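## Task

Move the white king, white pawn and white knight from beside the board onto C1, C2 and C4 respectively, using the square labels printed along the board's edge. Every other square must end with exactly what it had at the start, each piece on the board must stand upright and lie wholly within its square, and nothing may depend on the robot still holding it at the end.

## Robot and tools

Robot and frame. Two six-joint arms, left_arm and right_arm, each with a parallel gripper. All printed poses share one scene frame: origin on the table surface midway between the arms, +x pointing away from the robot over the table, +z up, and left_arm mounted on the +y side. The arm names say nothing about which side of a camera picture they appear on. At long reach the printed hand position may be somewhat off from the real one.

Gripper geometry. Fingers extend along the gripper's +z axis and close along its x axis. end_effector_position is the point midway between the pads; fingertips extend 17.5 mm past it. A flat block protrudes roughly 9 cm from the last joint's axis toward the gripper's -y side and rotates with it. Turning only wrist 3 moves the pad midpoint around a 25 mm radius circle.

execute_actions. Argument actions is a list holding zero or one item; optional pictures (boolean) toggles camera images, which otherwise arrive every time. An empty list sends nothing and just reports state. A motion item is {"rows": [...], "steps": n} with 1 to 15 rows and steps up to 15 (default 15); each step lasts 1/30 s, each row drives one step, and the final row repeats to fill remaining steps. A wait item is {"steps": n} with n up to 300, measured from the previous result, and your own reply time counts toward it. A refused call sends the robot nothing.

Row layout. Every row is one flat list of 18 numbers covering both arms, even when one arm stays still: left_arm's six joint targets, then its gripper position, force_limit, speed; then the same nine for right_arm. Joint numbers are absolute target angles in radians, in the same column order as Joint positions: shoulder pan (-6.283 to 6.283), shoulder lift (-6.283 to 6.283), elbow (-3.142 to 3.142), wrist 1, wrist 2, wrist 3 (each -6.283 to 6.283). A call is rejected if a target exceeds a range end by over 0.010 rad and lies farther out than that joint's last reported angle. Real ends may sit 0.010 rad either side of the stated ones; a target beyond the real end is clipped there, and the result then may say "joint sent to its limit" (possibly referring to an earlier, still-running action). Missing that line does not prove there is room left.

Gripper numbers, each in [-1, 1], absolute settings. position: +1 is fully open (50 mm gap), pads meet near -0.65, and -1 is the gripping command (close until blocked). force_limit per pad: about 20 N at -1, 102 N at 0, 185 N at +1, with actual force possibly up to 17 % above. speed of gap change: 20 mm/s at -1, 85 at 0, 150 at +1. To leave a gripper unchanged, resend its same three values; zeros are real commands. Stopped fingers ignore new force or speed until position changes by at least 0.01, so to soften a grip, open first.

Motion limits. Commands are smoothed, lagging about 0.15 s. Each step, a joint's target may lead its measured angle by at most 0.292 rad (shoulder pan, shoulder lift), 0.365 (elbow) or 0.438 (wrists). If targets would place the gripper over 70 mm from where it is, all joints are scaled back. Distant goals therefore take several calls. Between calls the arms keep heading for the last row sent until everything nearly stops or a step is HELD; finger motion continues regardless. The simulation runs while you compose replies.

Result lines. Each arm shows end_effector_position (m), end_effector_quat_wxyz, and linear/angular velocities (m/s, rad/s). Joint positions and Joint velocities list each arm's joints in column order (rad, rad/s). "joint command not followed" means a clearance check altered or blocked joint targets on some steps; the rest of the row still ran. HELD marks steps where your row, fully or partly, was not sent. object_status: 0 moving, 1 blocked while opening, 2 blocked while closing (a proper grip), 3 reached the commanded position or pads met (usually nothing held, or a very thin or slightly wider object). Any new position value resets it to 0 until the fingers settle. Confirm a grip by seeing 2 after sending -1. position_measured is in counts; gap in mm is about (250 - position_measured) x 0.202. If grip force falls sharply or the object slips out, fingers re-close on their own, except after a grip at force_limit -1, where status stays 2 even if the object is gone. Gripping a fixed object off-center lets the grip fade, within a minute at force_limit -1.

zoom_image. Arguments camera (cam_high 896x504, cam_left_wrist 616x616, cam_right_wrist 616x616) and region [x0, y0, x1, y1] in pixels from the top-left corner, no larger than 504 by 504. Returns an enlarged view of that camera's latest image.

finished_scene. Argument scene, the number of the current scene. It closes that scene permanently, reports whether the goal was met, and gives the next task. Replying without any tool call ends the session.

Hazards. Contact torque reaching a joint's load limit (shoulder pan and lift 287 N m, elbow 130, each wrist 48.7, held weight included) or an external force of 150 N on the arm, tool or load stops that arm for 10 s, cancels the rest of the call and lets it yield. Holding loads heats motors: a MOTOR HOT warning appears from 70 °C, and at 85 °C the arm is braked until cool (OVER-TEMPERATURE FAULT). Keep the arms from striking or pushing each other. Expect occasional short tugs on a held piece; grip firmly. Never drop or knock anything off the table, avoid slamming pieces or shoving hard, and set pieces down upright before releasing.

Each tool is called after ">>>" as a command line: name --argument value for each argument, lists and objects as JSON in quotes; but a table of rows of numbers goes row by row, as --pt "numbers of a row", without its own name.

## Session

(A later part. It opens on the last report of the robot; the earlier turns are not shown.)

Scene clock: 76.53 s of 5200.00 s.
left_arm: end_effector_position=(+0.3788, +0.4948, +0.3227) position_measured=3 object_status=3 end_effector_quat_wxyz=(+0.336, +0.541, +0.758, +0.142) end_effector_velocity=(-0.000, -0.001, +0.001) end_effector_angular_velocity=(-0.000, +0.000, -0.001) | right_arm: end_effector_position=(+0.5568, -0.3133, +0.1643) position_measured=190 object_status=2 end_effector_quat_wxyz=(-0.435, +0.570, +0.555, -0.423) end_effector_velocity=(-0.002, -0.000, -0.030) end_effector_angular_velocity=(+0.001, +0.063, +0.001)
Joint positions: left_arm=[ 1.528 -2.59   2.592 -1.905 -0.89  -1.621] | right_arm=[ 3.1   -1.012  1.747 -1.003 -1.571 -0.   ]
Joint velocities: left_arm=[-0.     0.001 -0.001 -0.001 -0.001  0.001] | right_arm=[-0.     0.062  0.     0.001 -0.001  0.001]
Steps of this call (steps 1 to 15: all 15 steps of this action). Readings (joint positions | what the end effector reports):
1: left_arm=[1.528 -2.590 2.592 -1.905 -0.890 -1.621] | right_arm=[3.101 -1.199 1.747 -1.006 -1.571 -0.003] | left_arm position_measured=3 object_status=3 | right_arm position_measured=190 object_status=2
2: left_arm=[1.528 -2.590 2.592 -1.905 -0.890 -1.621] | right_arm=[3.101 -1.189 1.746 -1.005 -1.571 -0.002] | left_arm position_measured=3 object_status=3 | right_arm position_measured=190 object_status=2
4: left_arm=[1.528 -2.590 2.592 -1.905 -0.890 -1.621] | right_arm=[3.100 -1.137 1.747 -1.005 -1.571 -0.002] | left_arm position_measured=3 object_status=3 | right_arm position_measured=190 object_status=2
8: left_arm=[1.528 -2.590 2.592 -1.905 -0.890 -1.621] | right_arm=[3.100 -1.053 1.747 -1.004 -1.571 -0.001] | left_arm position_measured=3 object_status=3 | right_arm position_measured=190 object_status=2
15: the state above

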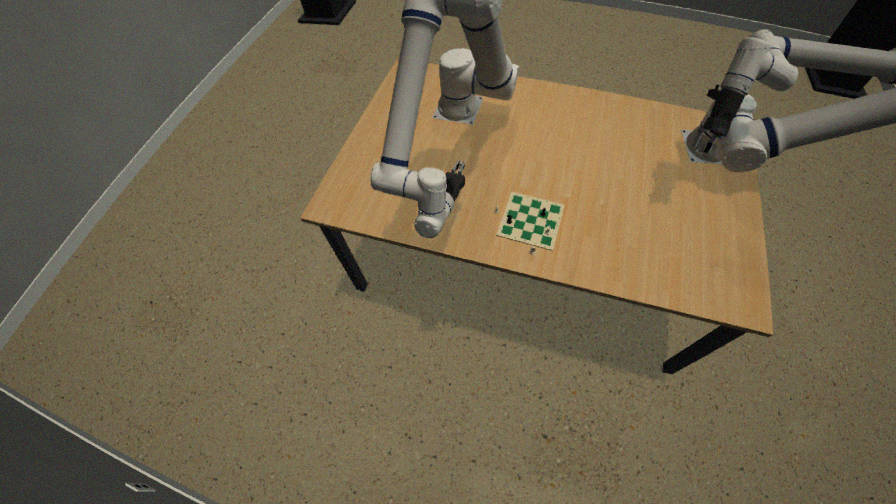

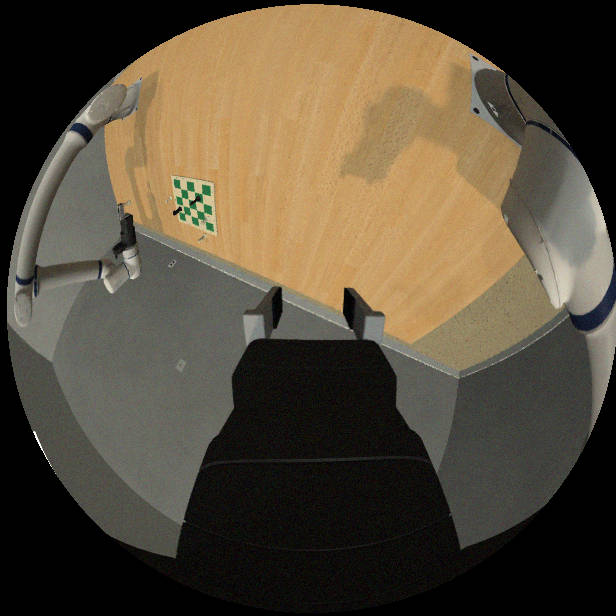

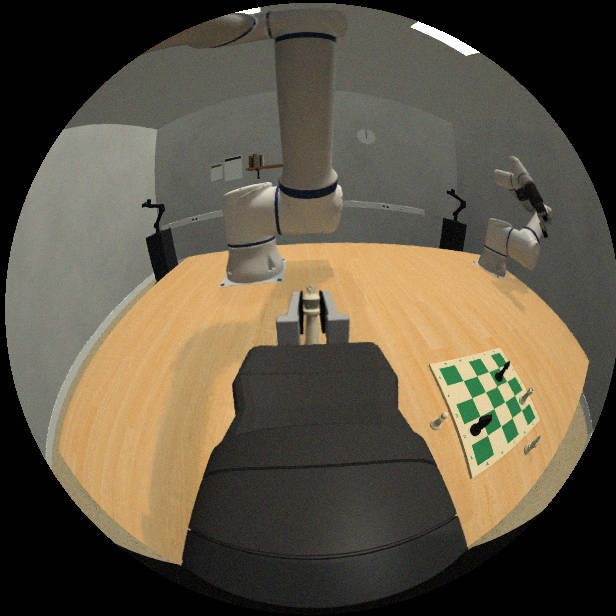

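>>> execute_actions --actions '[{"rows":[[1.528,-2.59,2.592,-1.905,-0.89,-1.621,1,0,0,3.1,-0.85,1.7715,-1.085,-1.571,0,-1,0,0]]}]' --pictures false

>>> execute_actions --actions '[{"steps":12}]'

>>> zoom_image --camera "cam_left_wrist" --region '[90,170,190,270]'

Scene clock: 86.10 s of 5200.00 s.
left_arm: end_effector_position=(+0.3788, +0.4948, +0.3227) position_measured=3 object_status=3 end_effector_quat_wxyz=(+0.336, +0.541, +0.758, +0.142) end_effector_velocity=(+0.000, +0.000, +0.000) end_effector_angular_velocity=(+0.001, -0.000, +0.001) | right_arm: end_effector_position=(+0.5432, -0.3130, +0.0648) position_measured=190 object_status=2 end_effector_quat_wxyz=(-0.463, +0.548, +0.533, -0.450) end_effector_velocity=(-0.008, -0.000, -0.032) end_effector_angular_velocity=(+0.001, +0.033, +0.001)
Joint positions: left_arm=[ 1.528 -2.59   2.592 -1.905 -0.89  -1.621] | right_arm=[ 3.1   -0.856  1.77  -1.082 -1.571  0.   ]
Joint velocities: left_arm=[ 0.001  0.001 -0.     0.     0.     0.   ] | right_arm=[ 0.     0.05   0.008 -0.026 -0.001 -0.   ]
Steps of this call (steps 1 to 15: the robot went on to your last target; steps 16 to 90: nothing new was sent; then 6.07 s passed at rest; steps 91 to 105: all 15 steps of this action). Readings (joint positions | what the end effector reports):
91: left_arm=[1.528 -2.590 2.592 -1.905 -0.890 -1.621] | right_arm=[3.100 -1.003 1.747 -1.003 -1.571 0.000] | left_arm position_measured=3 object_status=3 | right_arm position_measured=190 object_status=2
92: left_arm=[1.528 -2.590 2.592 -1.905 -0.890 -1.621] | right_arm=[3.100 -0.993 1.747 -1.009 -1.571 0.000] | left_arm position_measured=3 object_status=3 | right_arm position_measured=190 object_status=2
94: left_arm=[1.528 -2.590 2.592 -1.905 -0.890 -1.621] | right_arm=[3.100 -0.951 1.756 -1.031 -1.571 -0.000] | left_arm position_measured=3 object_status=3 | right_arm position_measured=190 object_status=2
98: left_arm=[1.528 -2.590 2.592 -1.905 -0.890 -1.621] | right_arm=[3.100 -0.888 1.766 -1.065 -1.571 0.000] | left_arm position_measured=3 object_status=3 | right_arm position_measured=190 object_status=2
105: the state above

Scene clock: 86.50 s of 5200.00 s.
left_arm: end_effector_position=(+0.3788, +0.4948, +0.3227) position_measured=3 object_status=3 end_effector_quat_wxyz=(+0.336, +0.541, +0.758, +0.142) end_effector_velocity=(+0.000, +0.001, +0.000) end_effector_angular_velocity=(-0.001, -0.000, +0.001) | right_arm: end_effector_position=(+0.5423, -0.3129, +0.0609) position_measured=190 object_status=2 end_effector_quat_wxyz=(-0.464, +0.547, +0.532, -0.451) end_effector_velocity=(-0.000, -0.000, -0.001) end_effector_angular_velocity=(-0.000, +0.000, +0.001)
Joint positions: left_arm=[ 1.528 -2.59   2.592 -1.905 -0.89  -1.621] | right_arm=[ 3.1   -0.85   1.771 -1.085 -1.571  0.   ]
Joint velocities: left_arm=[ 0.001 -0.001 -0.    -0.    -0.     0.   ] | right_arm=[-0.     0.001  0.    -0.001 -0.001  0.   ]
Steps of this call (steps 1 to 12: the robot went on to your last target). Readings (joint positions | what the end effector reports):
1: left_arm=[1.528 -2.590 2.592 -1.905 -0.890 -1.621] | right_arm=[3.100 -0.855 1.771 -1.082 -1.571 0.000] | left_arm position_measured=3 object_status=3 | right_arm position_measured=190 object_status=2
2: left_arm=[1.528 -2.590 2.592 -1.905 -0.890 -1.621] | right_arm=[3.100 -0.854 1.771 -1.083 -1.571 0.000] | left_arm position_measured=3 object_status=3 | right_arm position_measured=190 object_status=2
4: left_arm=[1.528 -2.590 2.592 -1.905 -0.890 -1.621] | right_arm=[3.100 -0.852 1.771 -1.084 -1.571 0.000] | left_arm position_measured=3 object_status=3 | right_arm position_measured=190 object_status=2
8: left_arm=[1.528 -2.590 2.592 -1.905 -0.890 -1.621] | right_arm=[3.100 -0.851 1.771 -1.085 -1.571 0.000] | left_arm position_measured=3 object_status=3 | right_arm position_measured=190 object_status=2
12: the state above

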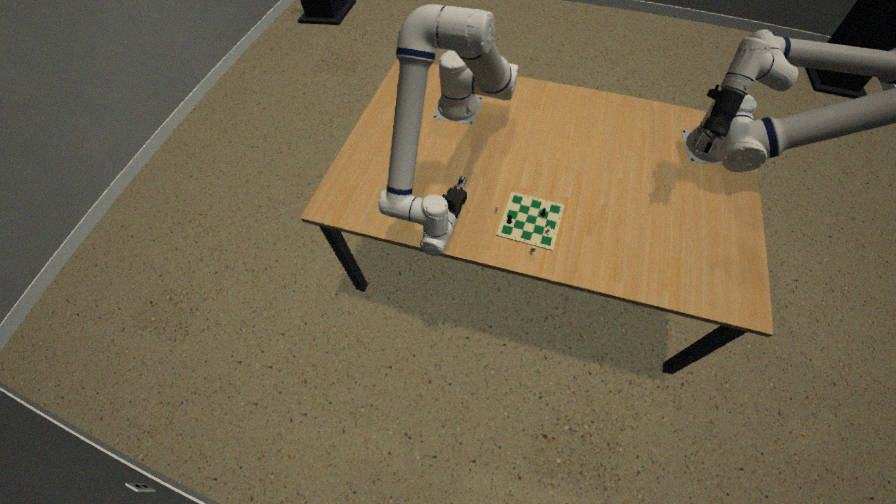

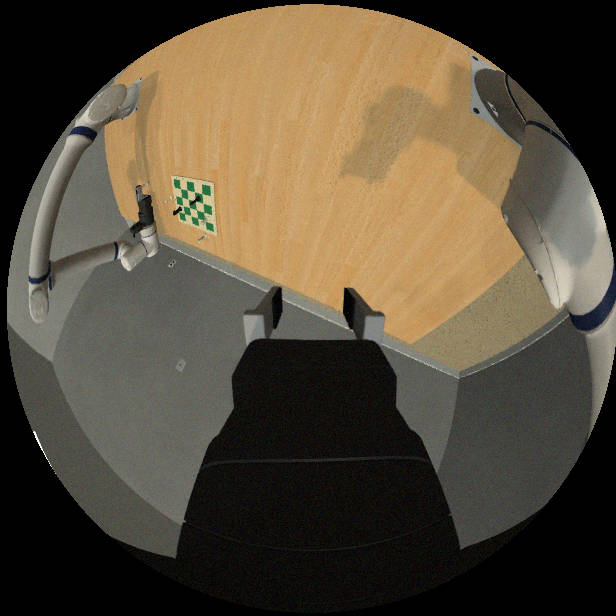

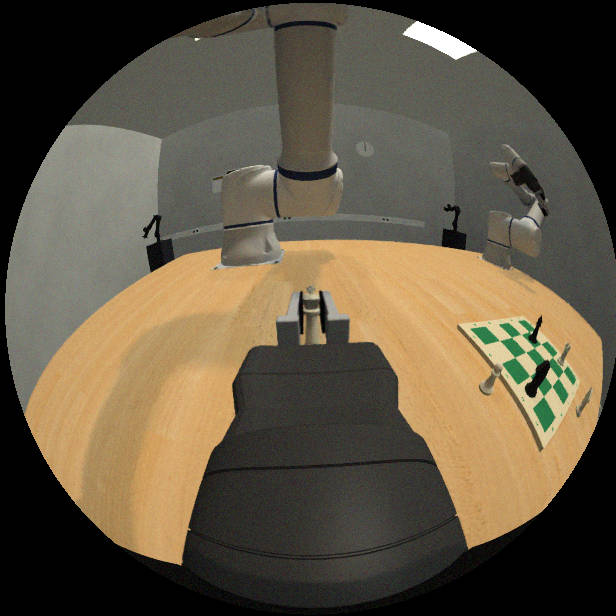

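Region (90, 170, 190, 270) of cam_left_wrist's 616x616 image, scaled by 5.040, with more detail than that image has.

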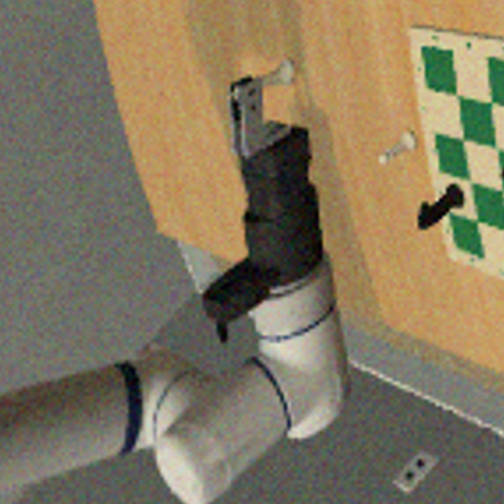

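>>> execute_actions --actions '[{"rows":[[1.528,-2.59,2.592,-1.905,-0.89,-1.621,1,0,0,3.1,-0.831,1.7715,-1.095,-1.571,0,-1,0,0]]}]' --pictures false

>>> execute_actions --actions '[{"rows":[[1.528,-2.59,2.592,-1.905,-0.89,-1.621,1,0,0,3.1,-0.831,1.7715,-1.095,-1.571,0,0.3,0,-0.6]]}]'

>>> execute_actions --actions '[{"rows":[[1.528,-2.59,2.592,-1.905,-0.89,-1.621,1,0,0,3.1,-1.3,1.7715,-1.095,-1.571,0,0.3,0,-0.6]]}]' --pictures false

>>> execute_actions --actions '[{"rows":[[1.528,-2.59,2.592,-1.905,-0.89,-1.621,1,0,0,3.154,-1.72,2.3,-2.2,-1.571,-1.556,0.3,0,-0.6]]}]' --pictures false

>>> execute_actions --actions '[{"steps":25}]' --pictures false

>>> execute_actions --actions '[{"rows":[[1.528,-2.59,2.592,-1.905,-0.89,-1.621,1,0,0,3.154,-1.625,2.43,-2.376,-1.571,-1.556,0.3,0,-0.6]]}]'

Scene clock: 94.40 s of 5200.00 s.
left_arm: end_effector_position=(+0.3788, +0.4948, +0.3227) position_measured=3 object_status=3 end_effector_quat_wxyz=(+0.336, +0.541, +0.758, +0.142) end_effector_velocity=(+0.000, +0.000, -0.001) end_effector_angular_velocity=(+0.002, +0.001, +0.000) | right_arm: end_effector_position=(+0.5410, -0.3129, +0.0495) position_measured=190 object_status=2 end_effector_quat_wxyz=(-0.466, +0.544, +0.530, -0.454) end_effector_velocity=(-0.001, +0.000, -0.003) end_effector_angular_velocity=(-0.000, +0.001, -0.001)
Joint positions: left_arm=[ 1.528 -2.59   2.592 -1.905 -0.89  -1.621] | right_arm=[ 3.1   -0.832  1.771 -1.094 -1.571  0.   ]
Joint velocities: left_arm=[ 0.     0.001  0.001 -0.    -0.    -0.   ] | right_arm=[-0.     0.004  0.001 -0.003  0.001  0.001]
Steps of this call (steps 1 to 15: the robot went on to your last target; steps 16 to 90: nothing new was sent; then 4.40 s passed at rest; steps 91 to 105: all 15 steps of this action). Readings (joint positions | what the end effector reports):
91: left_arm=[1.528 -2.590 2.592 -1.905 -0.890 -1.621] | right_arm=[3.100 -0.850 1.772 -1.085 -1.571 0.000] | left_arm position_measured=3 object_status=3 | right_arm position_measured=190 object_status=2
92: left_arm=[1.528 -2.590 2.592 -1.905 -0.890 -1.621] | right_arm=[3.100 -0.847 1.772 -1.087 -1.571 0.000] | left_arm position_measured=3 object_status=3 | right_arm position_measured=190 object_status=2
94: left_arm=[1.528 -2.590 2.592 -1.905 -0.890 -1.621] | right_arm=[3.100 -0.840 1.772 -1.090 -1.571 -0.000] | left_arm position_measured=3 object_status=3 | right_arm position_measured=190 object_status=2
98: left_arm=[1.528 -2.590 2.592 -1.905 -0.890 -1.621] | right_arm=[3.100 -0.834 1.772 -1.093 -1.571 0.000] | left_arm position_measured=3 object_status=3 | right_arm position_measured=190 object_status=2
105: the state above

Scene clock: 94.90 s of 5200.00 s.
left_arm: end_effector_position=(+0.3788, +0.4948, +0.3227) position_measured=3 object_status=3 end_effector_quat_wxyz=(+0.336, +0.541, +0.758, +0.142) end_effector_velocity=(-0.000, -0.001, -0.001) end_effector_angular_velocity=(+0.002, -0.000, -0.001) | right_arm: end_effector_position=(+0.5410, -0.3129, +0.0489) position_measured=107 object_status=0 end_effector_quat_wxyz=(-0.466, +0.544, +0.530, -0.454) end_effector_velocity=(+0.001, +0.000, +0.000) end_effector_angular_velocity=(+0.001, -0.002, -0.000)
Joint positions: left_arm=[ 1.528 -2.59   2.592 -1.905 -0.89  -1.621] | right_arm=[ 3.1   -0.831  1.771 -1.095 -1.571  0.   ]
Joint velocities: left_arm=[-0.001  0.002  0.    -0.     0.    -0.   ] | right_arm=[ 0.    -0.    -0.001  0.     0.    -0.001]
Steps of this call (steps 1 to 15: all 15 steps of this action). Readings (joint positions | what the end effector reports):
1: left_arm=[1.528 -2.590 2.592 -1.905 -0.890 -1.621] | right_arm=[3.100 -0.832 1.771 -1.094 -1.571 0.000] | left_arm position_measured=3 object_status=3 | right_arm position_measured=188 object_status=0
2: left_arm=[1.528 -2.590 2.592 -1.905 -0.890 -1.621] | right_arm=[3.100 -0.831 1.771 -1.095 -1.571 0.000] | left_arm position_measured=3 object_status=3 | right_arm position_measured=180 object_status=0
4: left_arm=[1.528 -2.590 2.592 -1.905 -0.890 -1.621] | right_arm=[3.100 -0.831 1.771 -1.096 -1.571 0.000] | left_arm position_measured=3 object_status=3 | right_arm position_measured=165 object_status=0
8: left_arm=[1.528 -2.590 2.592 -1.905 -0.890 -1.621] | right_arm=[3.100 -0.831 1.771 -1.095 -1.571 0.000] | left_arm position_measured=3 object_status=3 | right_arm position_measured=135 object_status=0
15: the state above

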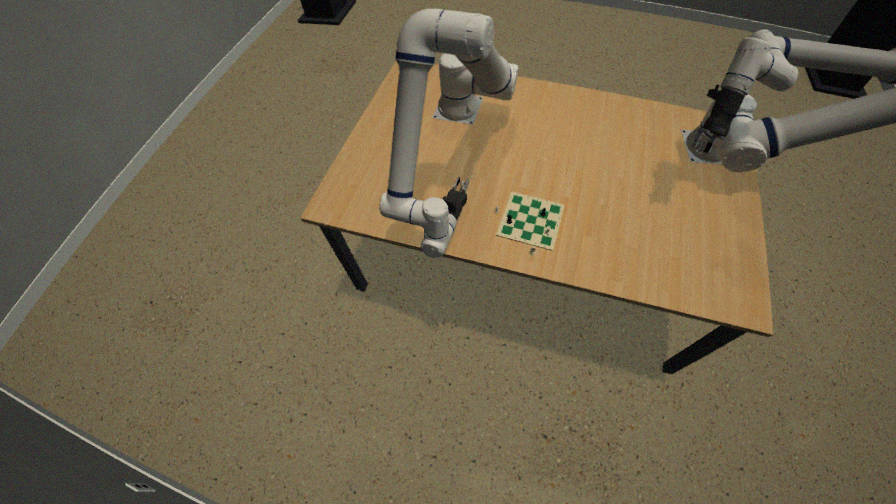

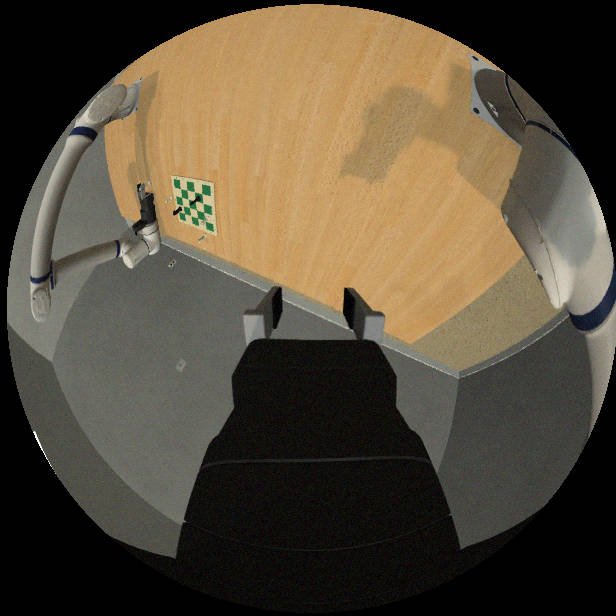

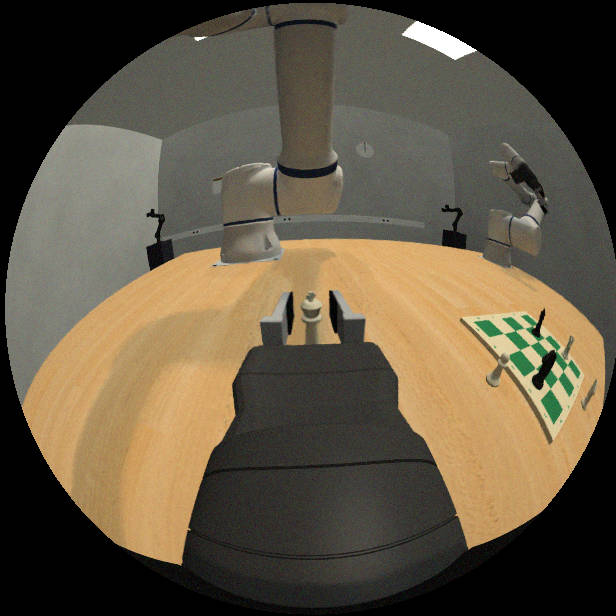

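Scene clock: 95.40 s of 5200.00 s.
left_arm: end_effector_position=(+0.3788, +0.4948, +0.3227) position_measured=3 object_status=3 end_effector_quat_wxyz=(+0.336, +0.541, +0.758, +0.142) end_effector_velocity=(+0.000, +0.000, -0.000) end_effector_angular_velocity=(-0.001, +0.000, +0.002) | right_arm: end_effector_position=(+0.5618, -0.3135, +0.2161) position_measured=107 object_status=3 end_effector_quat_wxyz=(-0.367, +0.616, +0.599, -0.357) end_effector_velocity=(-0.017, +0.001, +0.369) end_effector_angular_velocity=(-0.021, -0.744, +0.000)
Joint positions: left_arm=[ 1.528 -2.59   2.592 -1.905 -0.89  -1.621] | right_arm=[ 3.1   -1.171  1.771 -1.095 -1.571  0.   ]
Joint velocities: left_arm=[ 0.001 -0.     0.    -0.     0.    -0.001] | right_arm=[ 0.    -0.744  0.    -0.    -0.     0.   ]
Steps of this call (steps 1 to 15: all 15 steps of this action). Readings (joint positions | what the end effector reports):
1: left_arm=[1.528 -2.590 2.592 -1.905 -0.890 -1.621] | right_arm=[3.100 -0.831 1.771 -1.095 -1.571 0.000] | left_arm position_measured=3 object_status=3 | right_arm position_measured=107 object_status=0
2: left_arm=[1.528 -2.590 2.592 -1.905 -0.890 -1.621] | right_arm=[3.100 -0.842 1.772 -1.095 -1.571 -0.000] | left_arm position_measured=3 object_status=3 | right_arm position_measured=107 object_status=0
4: left_arm=[1.528 -2.590 2.592 -1.905 -0.890 -1.621] | right_arm=[3.100 -0.894 1.771 -1.095 -1.571 0.000] | left_arm position_measured=3 object_status=3 | right_arm position_measured=107 object_status=3
8: left_arm=[1.528 -2.590 2.592 -1.905 -0.890 -1.621] | right_arm=[3.100 -0.995 1.771 -1.095 -1.571 0.000] | left_arm position_measured=3 object_status=3 | right_arm position_measured=107 object_status=3
15: the state above

Scene clock: 95.90 s of 5200.00 s.
left_arm: end_effector_position=(+0.3788, +0.4948, +0.3227) position_measured=3 object_status=3 end_effector_quat_wxyz=(+0.336, +0.541, +0.758, +0.142) end_effector_velocity=(+0.000, +0.001, +0.000) end_effector_angular_velocity=(-0.000, +0.001, +0.002) | right_arm: end_effector_position=(+0.4945, -0.3079, +0.1777) position_measured=107 object_status=3 end_effector_quat_wxyz=(-0.135, +0.374, +0.916, -0.058) end_effector_velocity=(+0.376, -0.013, +0.028) end_effector_angular_velocity=(+0.566, -1.846, +1.767)
Joint positions: left_arm=[ 1.528 -2.59   2.592 -1.905 -0.89  -1.621] | right_arm=[ 3.149 -1.647  2.24  -1.869 -1.571 -0.774]
Joint velocities: left_arm=[ 0.002  0.    -0.001  0.001 -0.001 -0.   ] | right_arm=[ 0.027 -0.409  0.332 -1.781 -0.001 -1.817]
Steps of this call (steps 1 to 15: all 15 steps of this action). Readings (joint positions | what the end effector reports):
1: left_arm=[1.528 -2.590 2.592 -1.905 -0.890 -1.621] | right_arm=[3.100 -1.197 1.772 -1.096 -1.571 -0.001] | left_arm position_measured=3 object_status=3 | right_arm position_measured=107 object_status=3
2: left_arm=[1.528 -2.590 2.592 -1.905 -0.890 -1.621] | right_arm=[3.102 -1.222 1.785 -1.113 -1.571 -0.019] | left_arm position_measured=3 object_status=3 | right_arm position_measured=107 object_status=3
4: left_arm=[1.528 -2.590 2.592 -1.905 -0.890 -1.621] | right_arm=[3.112 -1.275 1.857 -1.196 -1.571 -0.102] | left_arm position_measured=3 object_status=3 | right_arm position_measured=107 object_status=3
8: left_arm=[1.528 -2.590 2.592 -1.905 -0.890 -1.621] | right_arm=[3.129 -1.397 2.007 -1.378 -1.571 -0.283] | left_arm position_measured=3 object_status=3 | right_arm position_measured=107 object_status=3
15: the state above

Scene clock: 96.73 s of 5200.00 s.
left_arm: end_effector_position=(+0.3788, +0.4948, +0.3227) position_measured=3 object_status=3 end_effector_quat_wxyz=(+0.336, +0.541, +0.758, +0.142) end_effector_velocity=(+0.000, -0.000, +0.001) end_effector_angular_velocity=(-0.001, -0.000, +0.000) | right_arm: end_effector_position=(+0.5744, -0.3111, +0.2010) position_measured=107 object_status=3 end_effector_quat_wxyz=(+0.024, -0.004, +1.000, +0.000) end_effector_velocity=(+0.001, +0.000, -0.000) end_effector_angular_velocity=(-0.000, -0.003, +0.019)
Joint positions: left_arm=[ 1.528 -2.59   2.592 -1.905 -0.89  -1.621] | right_arm=[ 3.154 -1.72   2.3   -2.199 -1.571 -1.554]
Joint velocities: left_arm=[ 0.    -0.    -0.001  0.     0.    -0.   ] | right_arm=[ 0.     0.     0.001 -0.005  0.001 -0.019]
Steps of this call (steps 1 to 25: the robot went on to your last target). Readings (joint positions | what the end effector reports):
1: left_arm=[1.528 -2.590 2.592 -1.905 -0.890 -1.621] | right_arm=[3.150 -1.660 2.250 -1.926 -1.571 -0.837] | left_arm position_measured=3 object_status=3 | right_arm position_measured=107 object_status=3
2: left_arm=[1.528 -2.590 2.592 -1.905 -0.890 -1.621] | right_arm=[3.150 -1.671 2.260 -1.979 -1.571 -0.906] | left_arm position_measured=3 object_status=3 | right_arm position_measured=107 object_status=3
4: left_arm=[1.528 -2.590 2.592 -1.905 -0.890 -1.621] | right_arm=[3.152 -1.691 2.276 -2.067 -1.571 -1.061] | left_arm position_measured=3 object_status=3 | right_arm position_measured=107 object_status=3
8: left_arm=[1.528 -2.590 2.592 -1.905 -0.890 -1.621] | right_arm=[3.153 -1.709 2.291 -2.153 -1.571 -1.353] | left_arm position_measured=3 object_status=3 | right_arm position_measured=107 object_status=3
25: the state above

Scene clock: 97.23 s of 5200.00 s.
left_arm: end_effector_position=(+0.3788, +0.4948, +0.3227) position_measured=3 object_status=3 end_effector_quat_wxyz=(+0.336, +0.541, +0.758, +0.142) end_effector_velocity=(+0.000, +0.000, -0.001) end_effector_angular_velocity=(+0.002, -0.000, +0.000) | right_arm: end_effector_position=(+0.5386, -0.3120, +0.1060) position_measured=107 object_status=3 end_effector_quat_wxyz=(+0.001, -0.006, +1.000, -0.000) end_effector_velocity=(-0.015, -0.000, -0.029) end_effector_angular_velocity=(+0.001, +0.016, +0.001)
Joint positions: left_arm=[ 1.528 -2.59   2.592 -1.905 -0.89  -1.621] | right_arm=[ 3.154 -1.629  2.425 -2.369 -1.571 -1.556]
Joint velocities: left_arm=[ 0.     0.001  0.001 -0.     0.     0.   ] | right_arm=[ 0.     0.03   0.041 -0.055  0.001 -0.   ]
Steps of this call (steps 1 to 15: all 15 steps of this action). Readings (joint positions | what the end effector reports):
1: left_arm=[1.528 -2.590 2.592 -1.905 -0.890 -1.621] | right_arm=[3.154 -1.720 2.300 -2.200 -1.571 -1.554] | left_arm position_measured=3 object_status=3 | right_arm position_measured=107 object_status=3
2: left_arm=[1.528 -2.590 2.592 -1.905 -0.890 -1.621] | right_arm=[3.154 -1.712 2.311 -2.218 -1.571 -1.554] | left_arm position_measured=3 object_status=3 | right_arm position_measured=107 object_status=3
4: left_arm=[1.528 -2.590 2.592 -1.905 -0.890 -1.621] | right_arm=[3.154 -1.687 2.346 -2.260 -1.571 -1.555] | left_arm position_measured=3 object_status=3 | right_arm position_measured=107 object_status=3
8: left_arm=[1.528 -2.590 2.592 -1.905 -0.890 -1.621] | right_arm=[3.154 -1.649 2.398 -2.332 -1.571 -1.556] | left_arm position_measured=3 object_status=3 | right_arm position_measured=107 object_status=3
15: the state above

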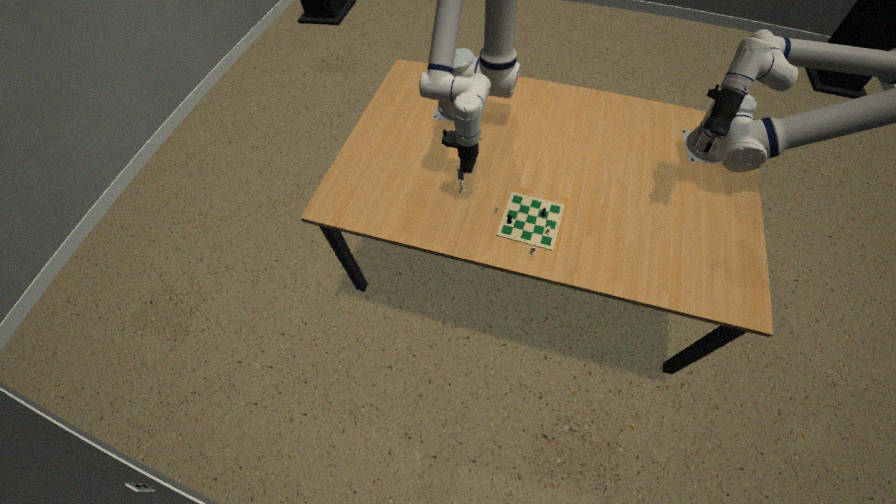

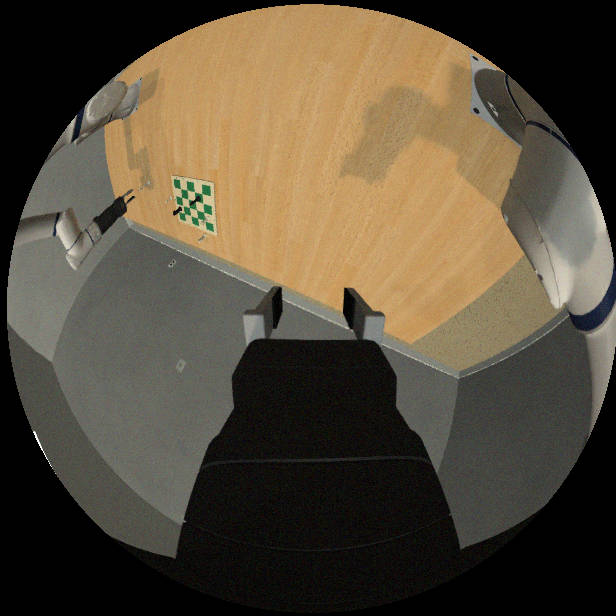

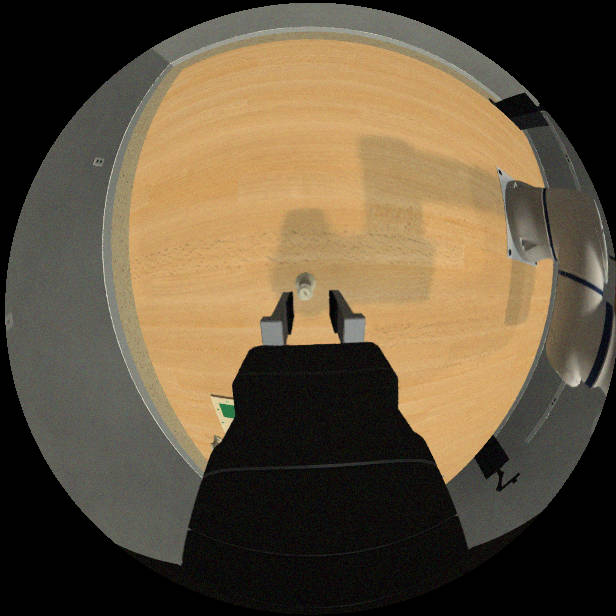

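>>> execute_actions --actions '[{"rows":[[1.528,-2.59,2.592,-1.905,-0.89,-1.621,1,0,0,3.154,-1.5065,2.458,-2.5225,-1.571,-1.556,0.5,0,0]]}]'

>>> execute_actions --actions '[{"rows":[[1.528,-2.59,2.592,-1.905,-0.89,-1.621,1,0,0,3.154,-1.5065,2.458,-2.5225,-1.571,-1.556,-1,0.5,0]]}]' --pictures false

>>> execute_actions --actions '[{"rows":[[1.528,-2.59,2.592,-1.905,-0.89,-1.621,1,0,0,3.154,-1.625,2.41,-2.356,-1.571,-1.556,-1,0.5,0]],"steps":10}]' --pictures false

>>> execute_actions --actions '[{"rows":[[1.528,-2.59,2.592,-1.905,-0.89,-1.621,1,0,0,3.562,-1.209,1.903,-2.265,-1.571,-1.148,-1,0.5,0]]}]' --pictures false

>>> execute_actions --actions '[{"steps":17}]' --pictures false

>>> execute_actions --actions '[{"rows":[[1.528,-2.59,2.592,-1.905,-0.89,-1.621,1,0,0,3.562,-1.1415,1.935,-2.364,-1.571,-1.148,-1,0.5,0]]}]'

Scene clock: 104.90 s of 5200.00 s.
left_arm: end_effector_position=(+0.3788, +0.4948, +0.3227) position_measured=3 object_status=3 end_effector_quat_wxyz=(+0.336, +0.541, +0.758, +0.142) end_effector_velocity=(+0.000, -0.000, +0.000) end_effector_angular_velocity=(-0.001, -0.000, +0.000) | right_arm: end_effector_position=(+0.5450, -0.3119, +0.0502) position_measured=78 object_status=3 end_effector_quat_wxyz=(+0.000, -0.006, +1.000, -0.000) end_effector_velocity=(+0.002, +0.000, -0.013) end_effector_angular_velocity=(+0.001, -0.001, +0.001)
Joint positions: left_arm=[ 1.528 -2.59   2.592 -1.905 -0.89  -1.621] | right_arm=[ 3.154 -1.51   2.457 -2.518 -1.571 -1.556]
Joint velocities: left_arm=[ 0.    -0.    -0.    -0.001  0.    -0.   ] | right_arm=[ 0.     0.029  0.006 -0.035  0.001 -0.   ]
Steps of this call (steps 1 to 15: the robot went on to your last target; steps 16 to 90: nothing new was sent; then 4.17 s passed at rest; steps 91 to 105: all 15 steps of this action). Readings (joint positions | what the end effector reports):
91: left_arm=[1.528 -2.590 2.592 -1.905 -0.890 -1.621] | right_arm=[3.154 -1.624 2.430 -2.377 -1.571 -1.556] | left_arm position_measured=3 object_status=3 | right_arm position_measured=103 object_status=0
92: left_arm=[1.528 -2.590 2.592 -1.905 -0.890 -1.621] | right_arm=[3.154 -1.614 2.432 -2.391 -1.571 -1.556] | left_arm position_measured=3 object_status=3 | right_arm position_measured=89 object_status=0
94: left_arm=[1.528 -2.590 2.592 -1.905 -0.890 -1.621] | right_arm=[3.154 -1.570 2.443 -2.443 -1.571 -1.556] | left_arm position_measured=3 object_status=3 | right_arm position_measured=78 object_status=0
98: left_arm=[1.528 -2.590 2.592 -1.905 -0.890 -1.621] | right_arm=[3.154 -1.529 2.453 -2.494 -1.571 -1.556] | left_arm position_measured=3 object_status=3 | right_arm position_measured=78 object_status=0
105: the state above

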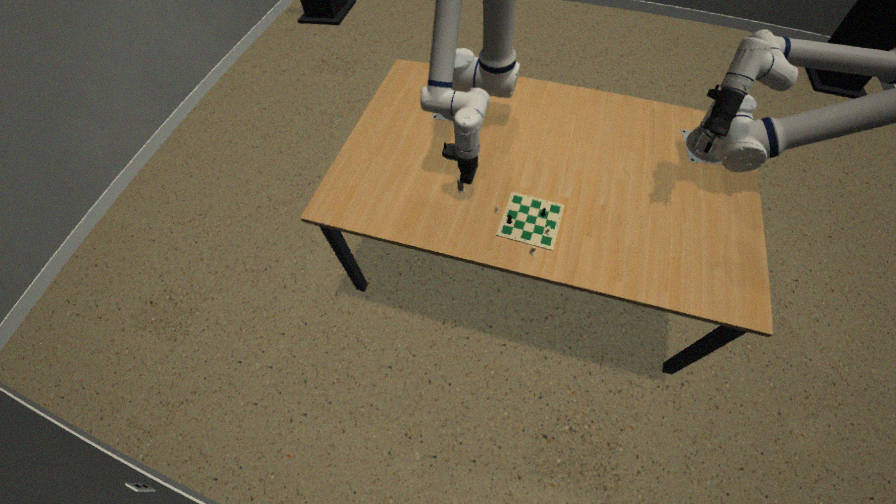

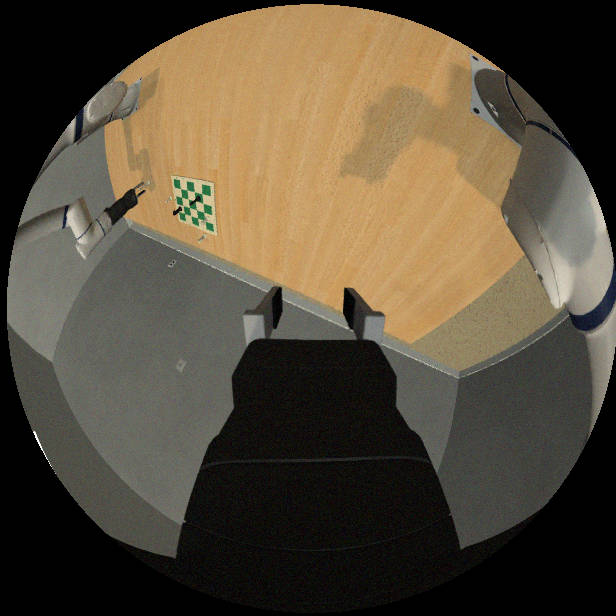

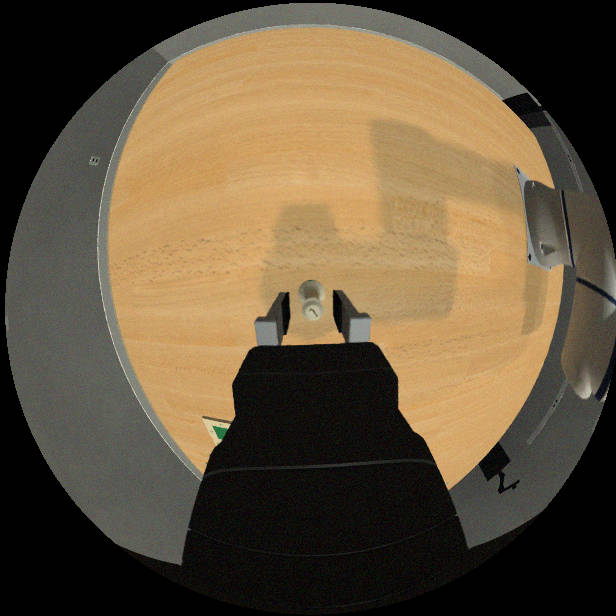

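Scene clock: 105.40 s of 5200.00 s.
left_arm: end_effector_position=(+0.3788, +0.4948, +0.3227) position_measured=3 object_status=3 end_effector_quat_wxyz=(+0.336, +0.541, +0.758, +0.142) end_effector_velocity=(+0.000, +0.001, -0.002) end_effector_angular_velocity=(+0.005, -0.000, +0.000) | right_arm: end_effector_position=(+0.5451, -0.3118, +0.0485) position_measured=192 object_status=2 end_effector_quat_wxyz=(+0.000, -0.006, +1.000, -0.000) end_effector_velocity=(-0.001, +0.000, -0.001) end_effector_angular_velocity=(+0.000, +0.001, +0.000)
Joint positions: left_arm=[ 1.528 -2.59   2.592 -1.905 -0.89  -1.621] | right_arm=[ 3.154 -1.507  2.458 -2.522 -1.571 -1.556]
Joint velocities: left_arm=[0.001 0.001 0.002 0.001 0.    0.002] | right_arm=[ 0.     0.001  0.001 -0.001  0.    -0.   ]
Steps of this call (steps 1 to 15: all 15 steps of this action). Readings (joint positions | what the end effector reports):
1: left_arm=[1.528 -2.590 2.592 -1.905 -0.890 -1.621] | right_arm=[3.154 -1.509 2.457 -2.519 -1.571 -1.556] | left_arm position_measured=3 object_status=3 | right_arm position_measured=82 object_status=0
2: left_arm=[1.528 -2.590 2.592 -1.905 -0.890 -1.621] | right_arm=[3.154 -1.509 2.457 -2.520 -1.571 -1.556] | left_arm position_measured=3 object_status=3 | right_arm position_measured=96 object_status=0
4: left_arm=[1.528 -2.590 2.592 -1.905 -0.890 -1.621] | right_arm=[3.154 -1.508 2.458 -2.521 -1.571 -1.556] | left_arm position_measured=3 object_status=3 | right_arm position_measured=124 object_status=0
8: left_arm=[1.528 -2.590 2.592 -1.905 -0.890 -1.621] | right_arm=[3.154 -1.507 2.458 -2.522 -1.571 -1.556] | left_arm position_measured=3 object_status=3 | right_arm position_measured=180 object_status=0
15: the state above

Scene clock: 105.73 s of 5200.00 s.
left_arm: end_effector_position=(+0.3788, +0.4948, +0.3227) position_measured=3 object_status=3 end_effector_quat_wxyz=(+0.336, +0.541, +0.758, +0.142) end_effector_velocity=(+0.000, +0.001, -0.001) end_effector_angular_velocity=(+0.001, +0.000, +0.001) | right_arm: end_effector_position=(+0.5452, -0.3118, +0.1029) position_measured=192 object_status=2 end_effector_quat_wxyz=(+0.000, -0.006, +1.000, -0.000) end_effector_velocity=(-0.004, -0.000, +0.055) end_effector_angular_velocity=(+0.000, +0.001, +0.001)
Joint positions: left_arm=[ 1.528 -2.59   2.592 -1.905 -0.89  -1.621] | right_arm=[ 3.154 -1.611  2.416 -2.375 -1.571 -1.556]
Joint velocities: left_arm=[ 0.    -0.001  0.001  0.001  0.    -0.001] | right_arm=[-0.    -0.103 -0.043  0.146  0.    -0.001]
Steps of this call (steps 1 to 10: all 10 steps of this action). Readings (joint positions | what the end effector reports):
1: left_arm=[1.528 -2.590 2.592 -1.905 -0.890 -1.621] | right_arm=[3.154 -1.507 2.458 -2.522 -1.571 -1.556] | left_arm position_measured=3 object_status=3 | right_arm position_measured=192 object_status=2
2: left_arm=[1.528 -2.590 2.592 -1.905 -0.890 -1.621] | right_arm=[3.154 -1.518 2.455 -2.506 -1.571 -1.556] | left_arm position_measured=3 object_status=3 | right_arm position_measured=192 object_status=2
4: left_arm=[1.528 -2.590 2.592 -1.905 -0.890 -1.621] | right_arm=[3.154 -1.561 2.436 -2.447 -1.571 -1.556] | left_arm position_measured=3 object_status=3 | right_arm position_measured=192 object_status=2
8: left_arm=[1.528 -2.590 2.592 -1.905 -0.890 -1.621] | right_arm=[3.154 -1.602 2.419 -2.388 -1.571 -1.556] | left_arm position_measured=3 object_status=3 | right_arm position_measured=192 object_status=2
10: the state above

Scene clock: 106.23 s of 5200.00 s.
left_arm: end_effector_position=(+0.3788, +0.4948, +0.3227) position_measured=3 object_status=3 end_effector_quat_wxyz=(+0.336, +0.541, +0.758, +0.142) end_effector_velocity=(-0.000, -0.000, -0.001) end_effector_angular_velocity=(+0.003, +0.001, -0.000) | right_arm: end_effector_position=(+0.6418, -0.1733, +0.1185) position_measured=192 object_status=2 end_effector_quat_wxyz=(-0.002, +0.003, +1.000, -0.001) end_effector_velocity=(+0.158, +0.331, +0.003) end_effector_angular_velocity=(+0.001, -0.012, +0.045)
Joint positions: left_arm=[ 1.528 -2.59   2.592 -1.905 -0.89  -1.621] | right_arm=[ 3.373 -1.396  2.139 -2.309 -1.571 -1.319]
Joint velocities: left_arm=[-0.     0.002  0.001  0.    -0.    -0.   ] | right_arm=[ 0.44   0.436 -0.549  0.101 -0.     0.395]
Steps of this call (steps 1 to 15: all 15 steps of this action). Readings (joint positions | what the end effector reports):
1: left_arm=[1.528 -2.590 2.592 -1.905 -0.890 -1.621] | right_arm=[3.154 -1.614 2.414 -2.371 -1.571 -1.556] | left_arm position_measured=3 object_status=3 | right_arm position_measured=192 object_status=2
2: left_arm=[1.528 -2.590 2.592 -1.905 -0.890 -1.621] | right_arm=[3.164 -1.606 2.402 -2.365 -1.571 -1.542] | left_arm position_measured=3 object_status=3 | right_arm position_measured=192 object_status=2
4: left_arm=[1.528 -2.590 2.592 -1.905 -0.890 -1.621] | right_arm=[3.201 -1.568 2.355 -2.353 -1.571 -1.491] | left_arm position_measured=3 object_status=3 | right_arm position_measured=192 object_status=2
8: left_arm=[1.528 -2.590 2.592 -1.905 -0.890 -1.621] | right_arm=[3.266 -1.503 2.273 -2.334 -1.571 -1.417] | left_arm position_measured=3 object_status=3 | right_arm position_measured=192 object_status=2
15: the state above

Scene clock: 106.80 s of 5200.00 s.
left_arm: end_effector_position=(+0.3788, +0.4948, +0.3227) position_measured=3 object_status=3 end_effector_quat_wxyz=(+0.336, +0.541, +0.758, +0.142) end_effector_velocity=(+0.000, -0.000, +0.001) end_effector_angular_velocity=(-0.001, -0.000, +0.000) | right_arm: end_effector_position=(+0.6880, -0.0221, +0.1104) position_measured=192 object_status=2 end_effector_quat_wxyz=(+0.000, -0.005, +1.000, -0.000) end_effector_velocity=(+0.008, +0.052, -0.006) end_effector_angular_velocity=(-0.000, -0.000, +0.006)
Joint positions: left_arm=[ 1.528 -2.59   2.592 -1.905 -0.89  -1.621] | right_arm=[ 3.554 -1.217  1.913 -2.267 -1.571 -1.155]
Joint velocities: left_arm=[ 0.     0.001 -0.001 -0.001  0.    -0.   ] | right_arm=[ 0.058  0.059 -0.073  0.014 -0.     0.052]
Steps of this call (steps 1 to 17: the robot went on to your last target). Readings (joint positions | what the end effector reports):
1: left_arm=[1.528 -2.590 2.592 -1.905 -0.890 -1.621] | right_arm=[3.388 -1.382 2.121 -2.305 -1.571 -1.305] | left_arm position_measured=3 object_status=3 | right_arm position_measured=192 object_status=2
2: left_arm=[1.528 -2.590 2.592 -1.905 -0.890 -1.621] | right_arm=[3.403 -1.367 2.102 -2.302 -1.571 -1.292] | left_arm position_measured=3 object_status=3 | right_arm position_measured=192 object_status=2
4: left_arm=[1.528 -2.590 2.592 -1.905 -0.890 -1.621] | right_arm=[3.432 -1.338 2.066 -2.295 -1.571 -1.266] | left_arm position_measured=3 object_status=3 | right_arm position_measured=192 object_status=2
8: left_arm=[1.528 -2.590 2.592 -1.905 -0.890 -1.621] | right_arm=[3.489 -1.282 1.995 -2.282 -1.571 -1.214] | left_arm position_measured=3 object_status=3 | right_arm position_measured=192 object_status=2
17: the state above

Scene clock: 107.30 s of 5200.00 s.
left_arm: end_effector_position=(+0.3788, +0.4948, +0.3227) position_measured=3 object_status=3 end_effector_quat_wxyz=(+0.336, +0.541, +0.758, +0.142) end_effector_velocity=(-0.000, -0.000, +0.000) end_effector_angular_velocity=(-0.001, +0.000, -0.001) | right_arm: end_effector_position=(+0.6893, -0.0152, +0.0542) position_measured=192 object_status=2 end_effector_quat_wxyz=(+0.001, -0.006, +1.000, +0.000) end_effector_velocity=(+0.001, +0.002, -0.009) end_effector_angular_velocity=(+0.003, -0.005, +0.000)
Joint positions: left_arm=[ 1.528 -2.59   2.592 -1.905 -0.89  -1.621] | right_arm=[ 3.562 -1.144  1.934 -2.361 -1.571 -1.148]
Joint velocities: left_arm=[-0.001 -0.    -0.     0.001  0.    -0.001] | right_arm=[ 0.002  0.012  0.004 -0.023  0.001  0.001]
Steps of this call (steps 1 to 15: all 15 steps of this action). Readings (joint positions | what the end effector reports):
1: left_arm=[1.528 -2.590 2.592 -1.905 -0.890 -1.621] | right_arm=[3.556 -1.214 1.911 -2.267 -1.571 -1.153] | left_arm position_measured=3 object_status=3 | right_arm position_measured=192 object_status=2
2: left_arm=[1.528 -2.590 2.592 -1.905 -0.890 -1.621] | right_arm=[3.558 -1.203 1.912 -2.282 -1.571 -1.152] | left_arm position_measured=3 object_status=3 | right_arm position_measured=192 object_status=2
4: left_arm=[1.528 -2.590 2.592 -1.905 -0.890 -1.621] | right_arm=[3.559 -1.176 1.924 -2.316 -1.571 -1.150] | left_arm position_measured=3 object_status=3 | right_arm position_measured=192 object_status=2
8: left_arm=[1.528 -2.590 2.592 -1.905 -0.890 -1.621] | right_arm=[3.561 -1.154 1.931 -2.347 -1.571 -1.149] | left_arm position_measured=3 object_status=3 | right_arm position_measured=192 object_status=2
15: the state above

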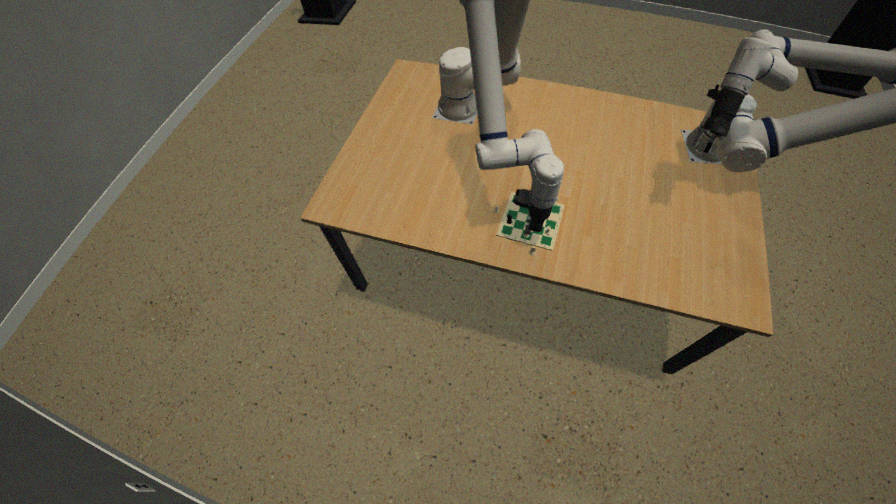

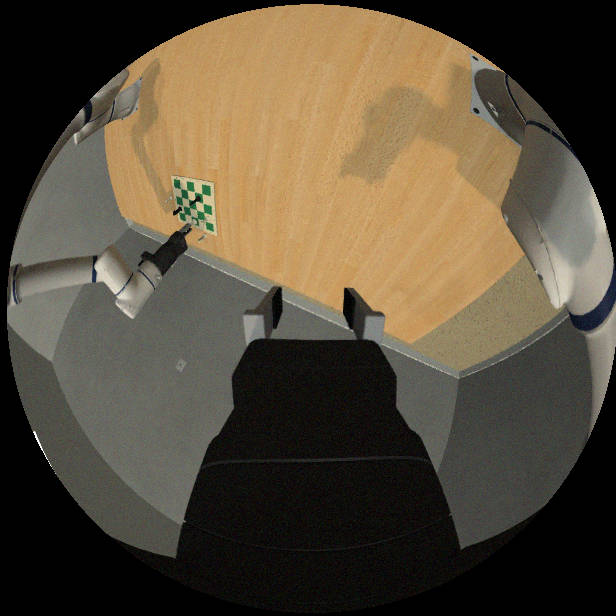

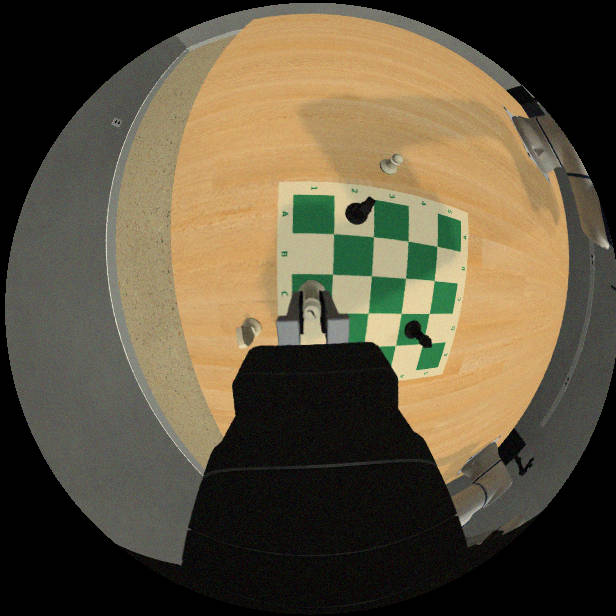

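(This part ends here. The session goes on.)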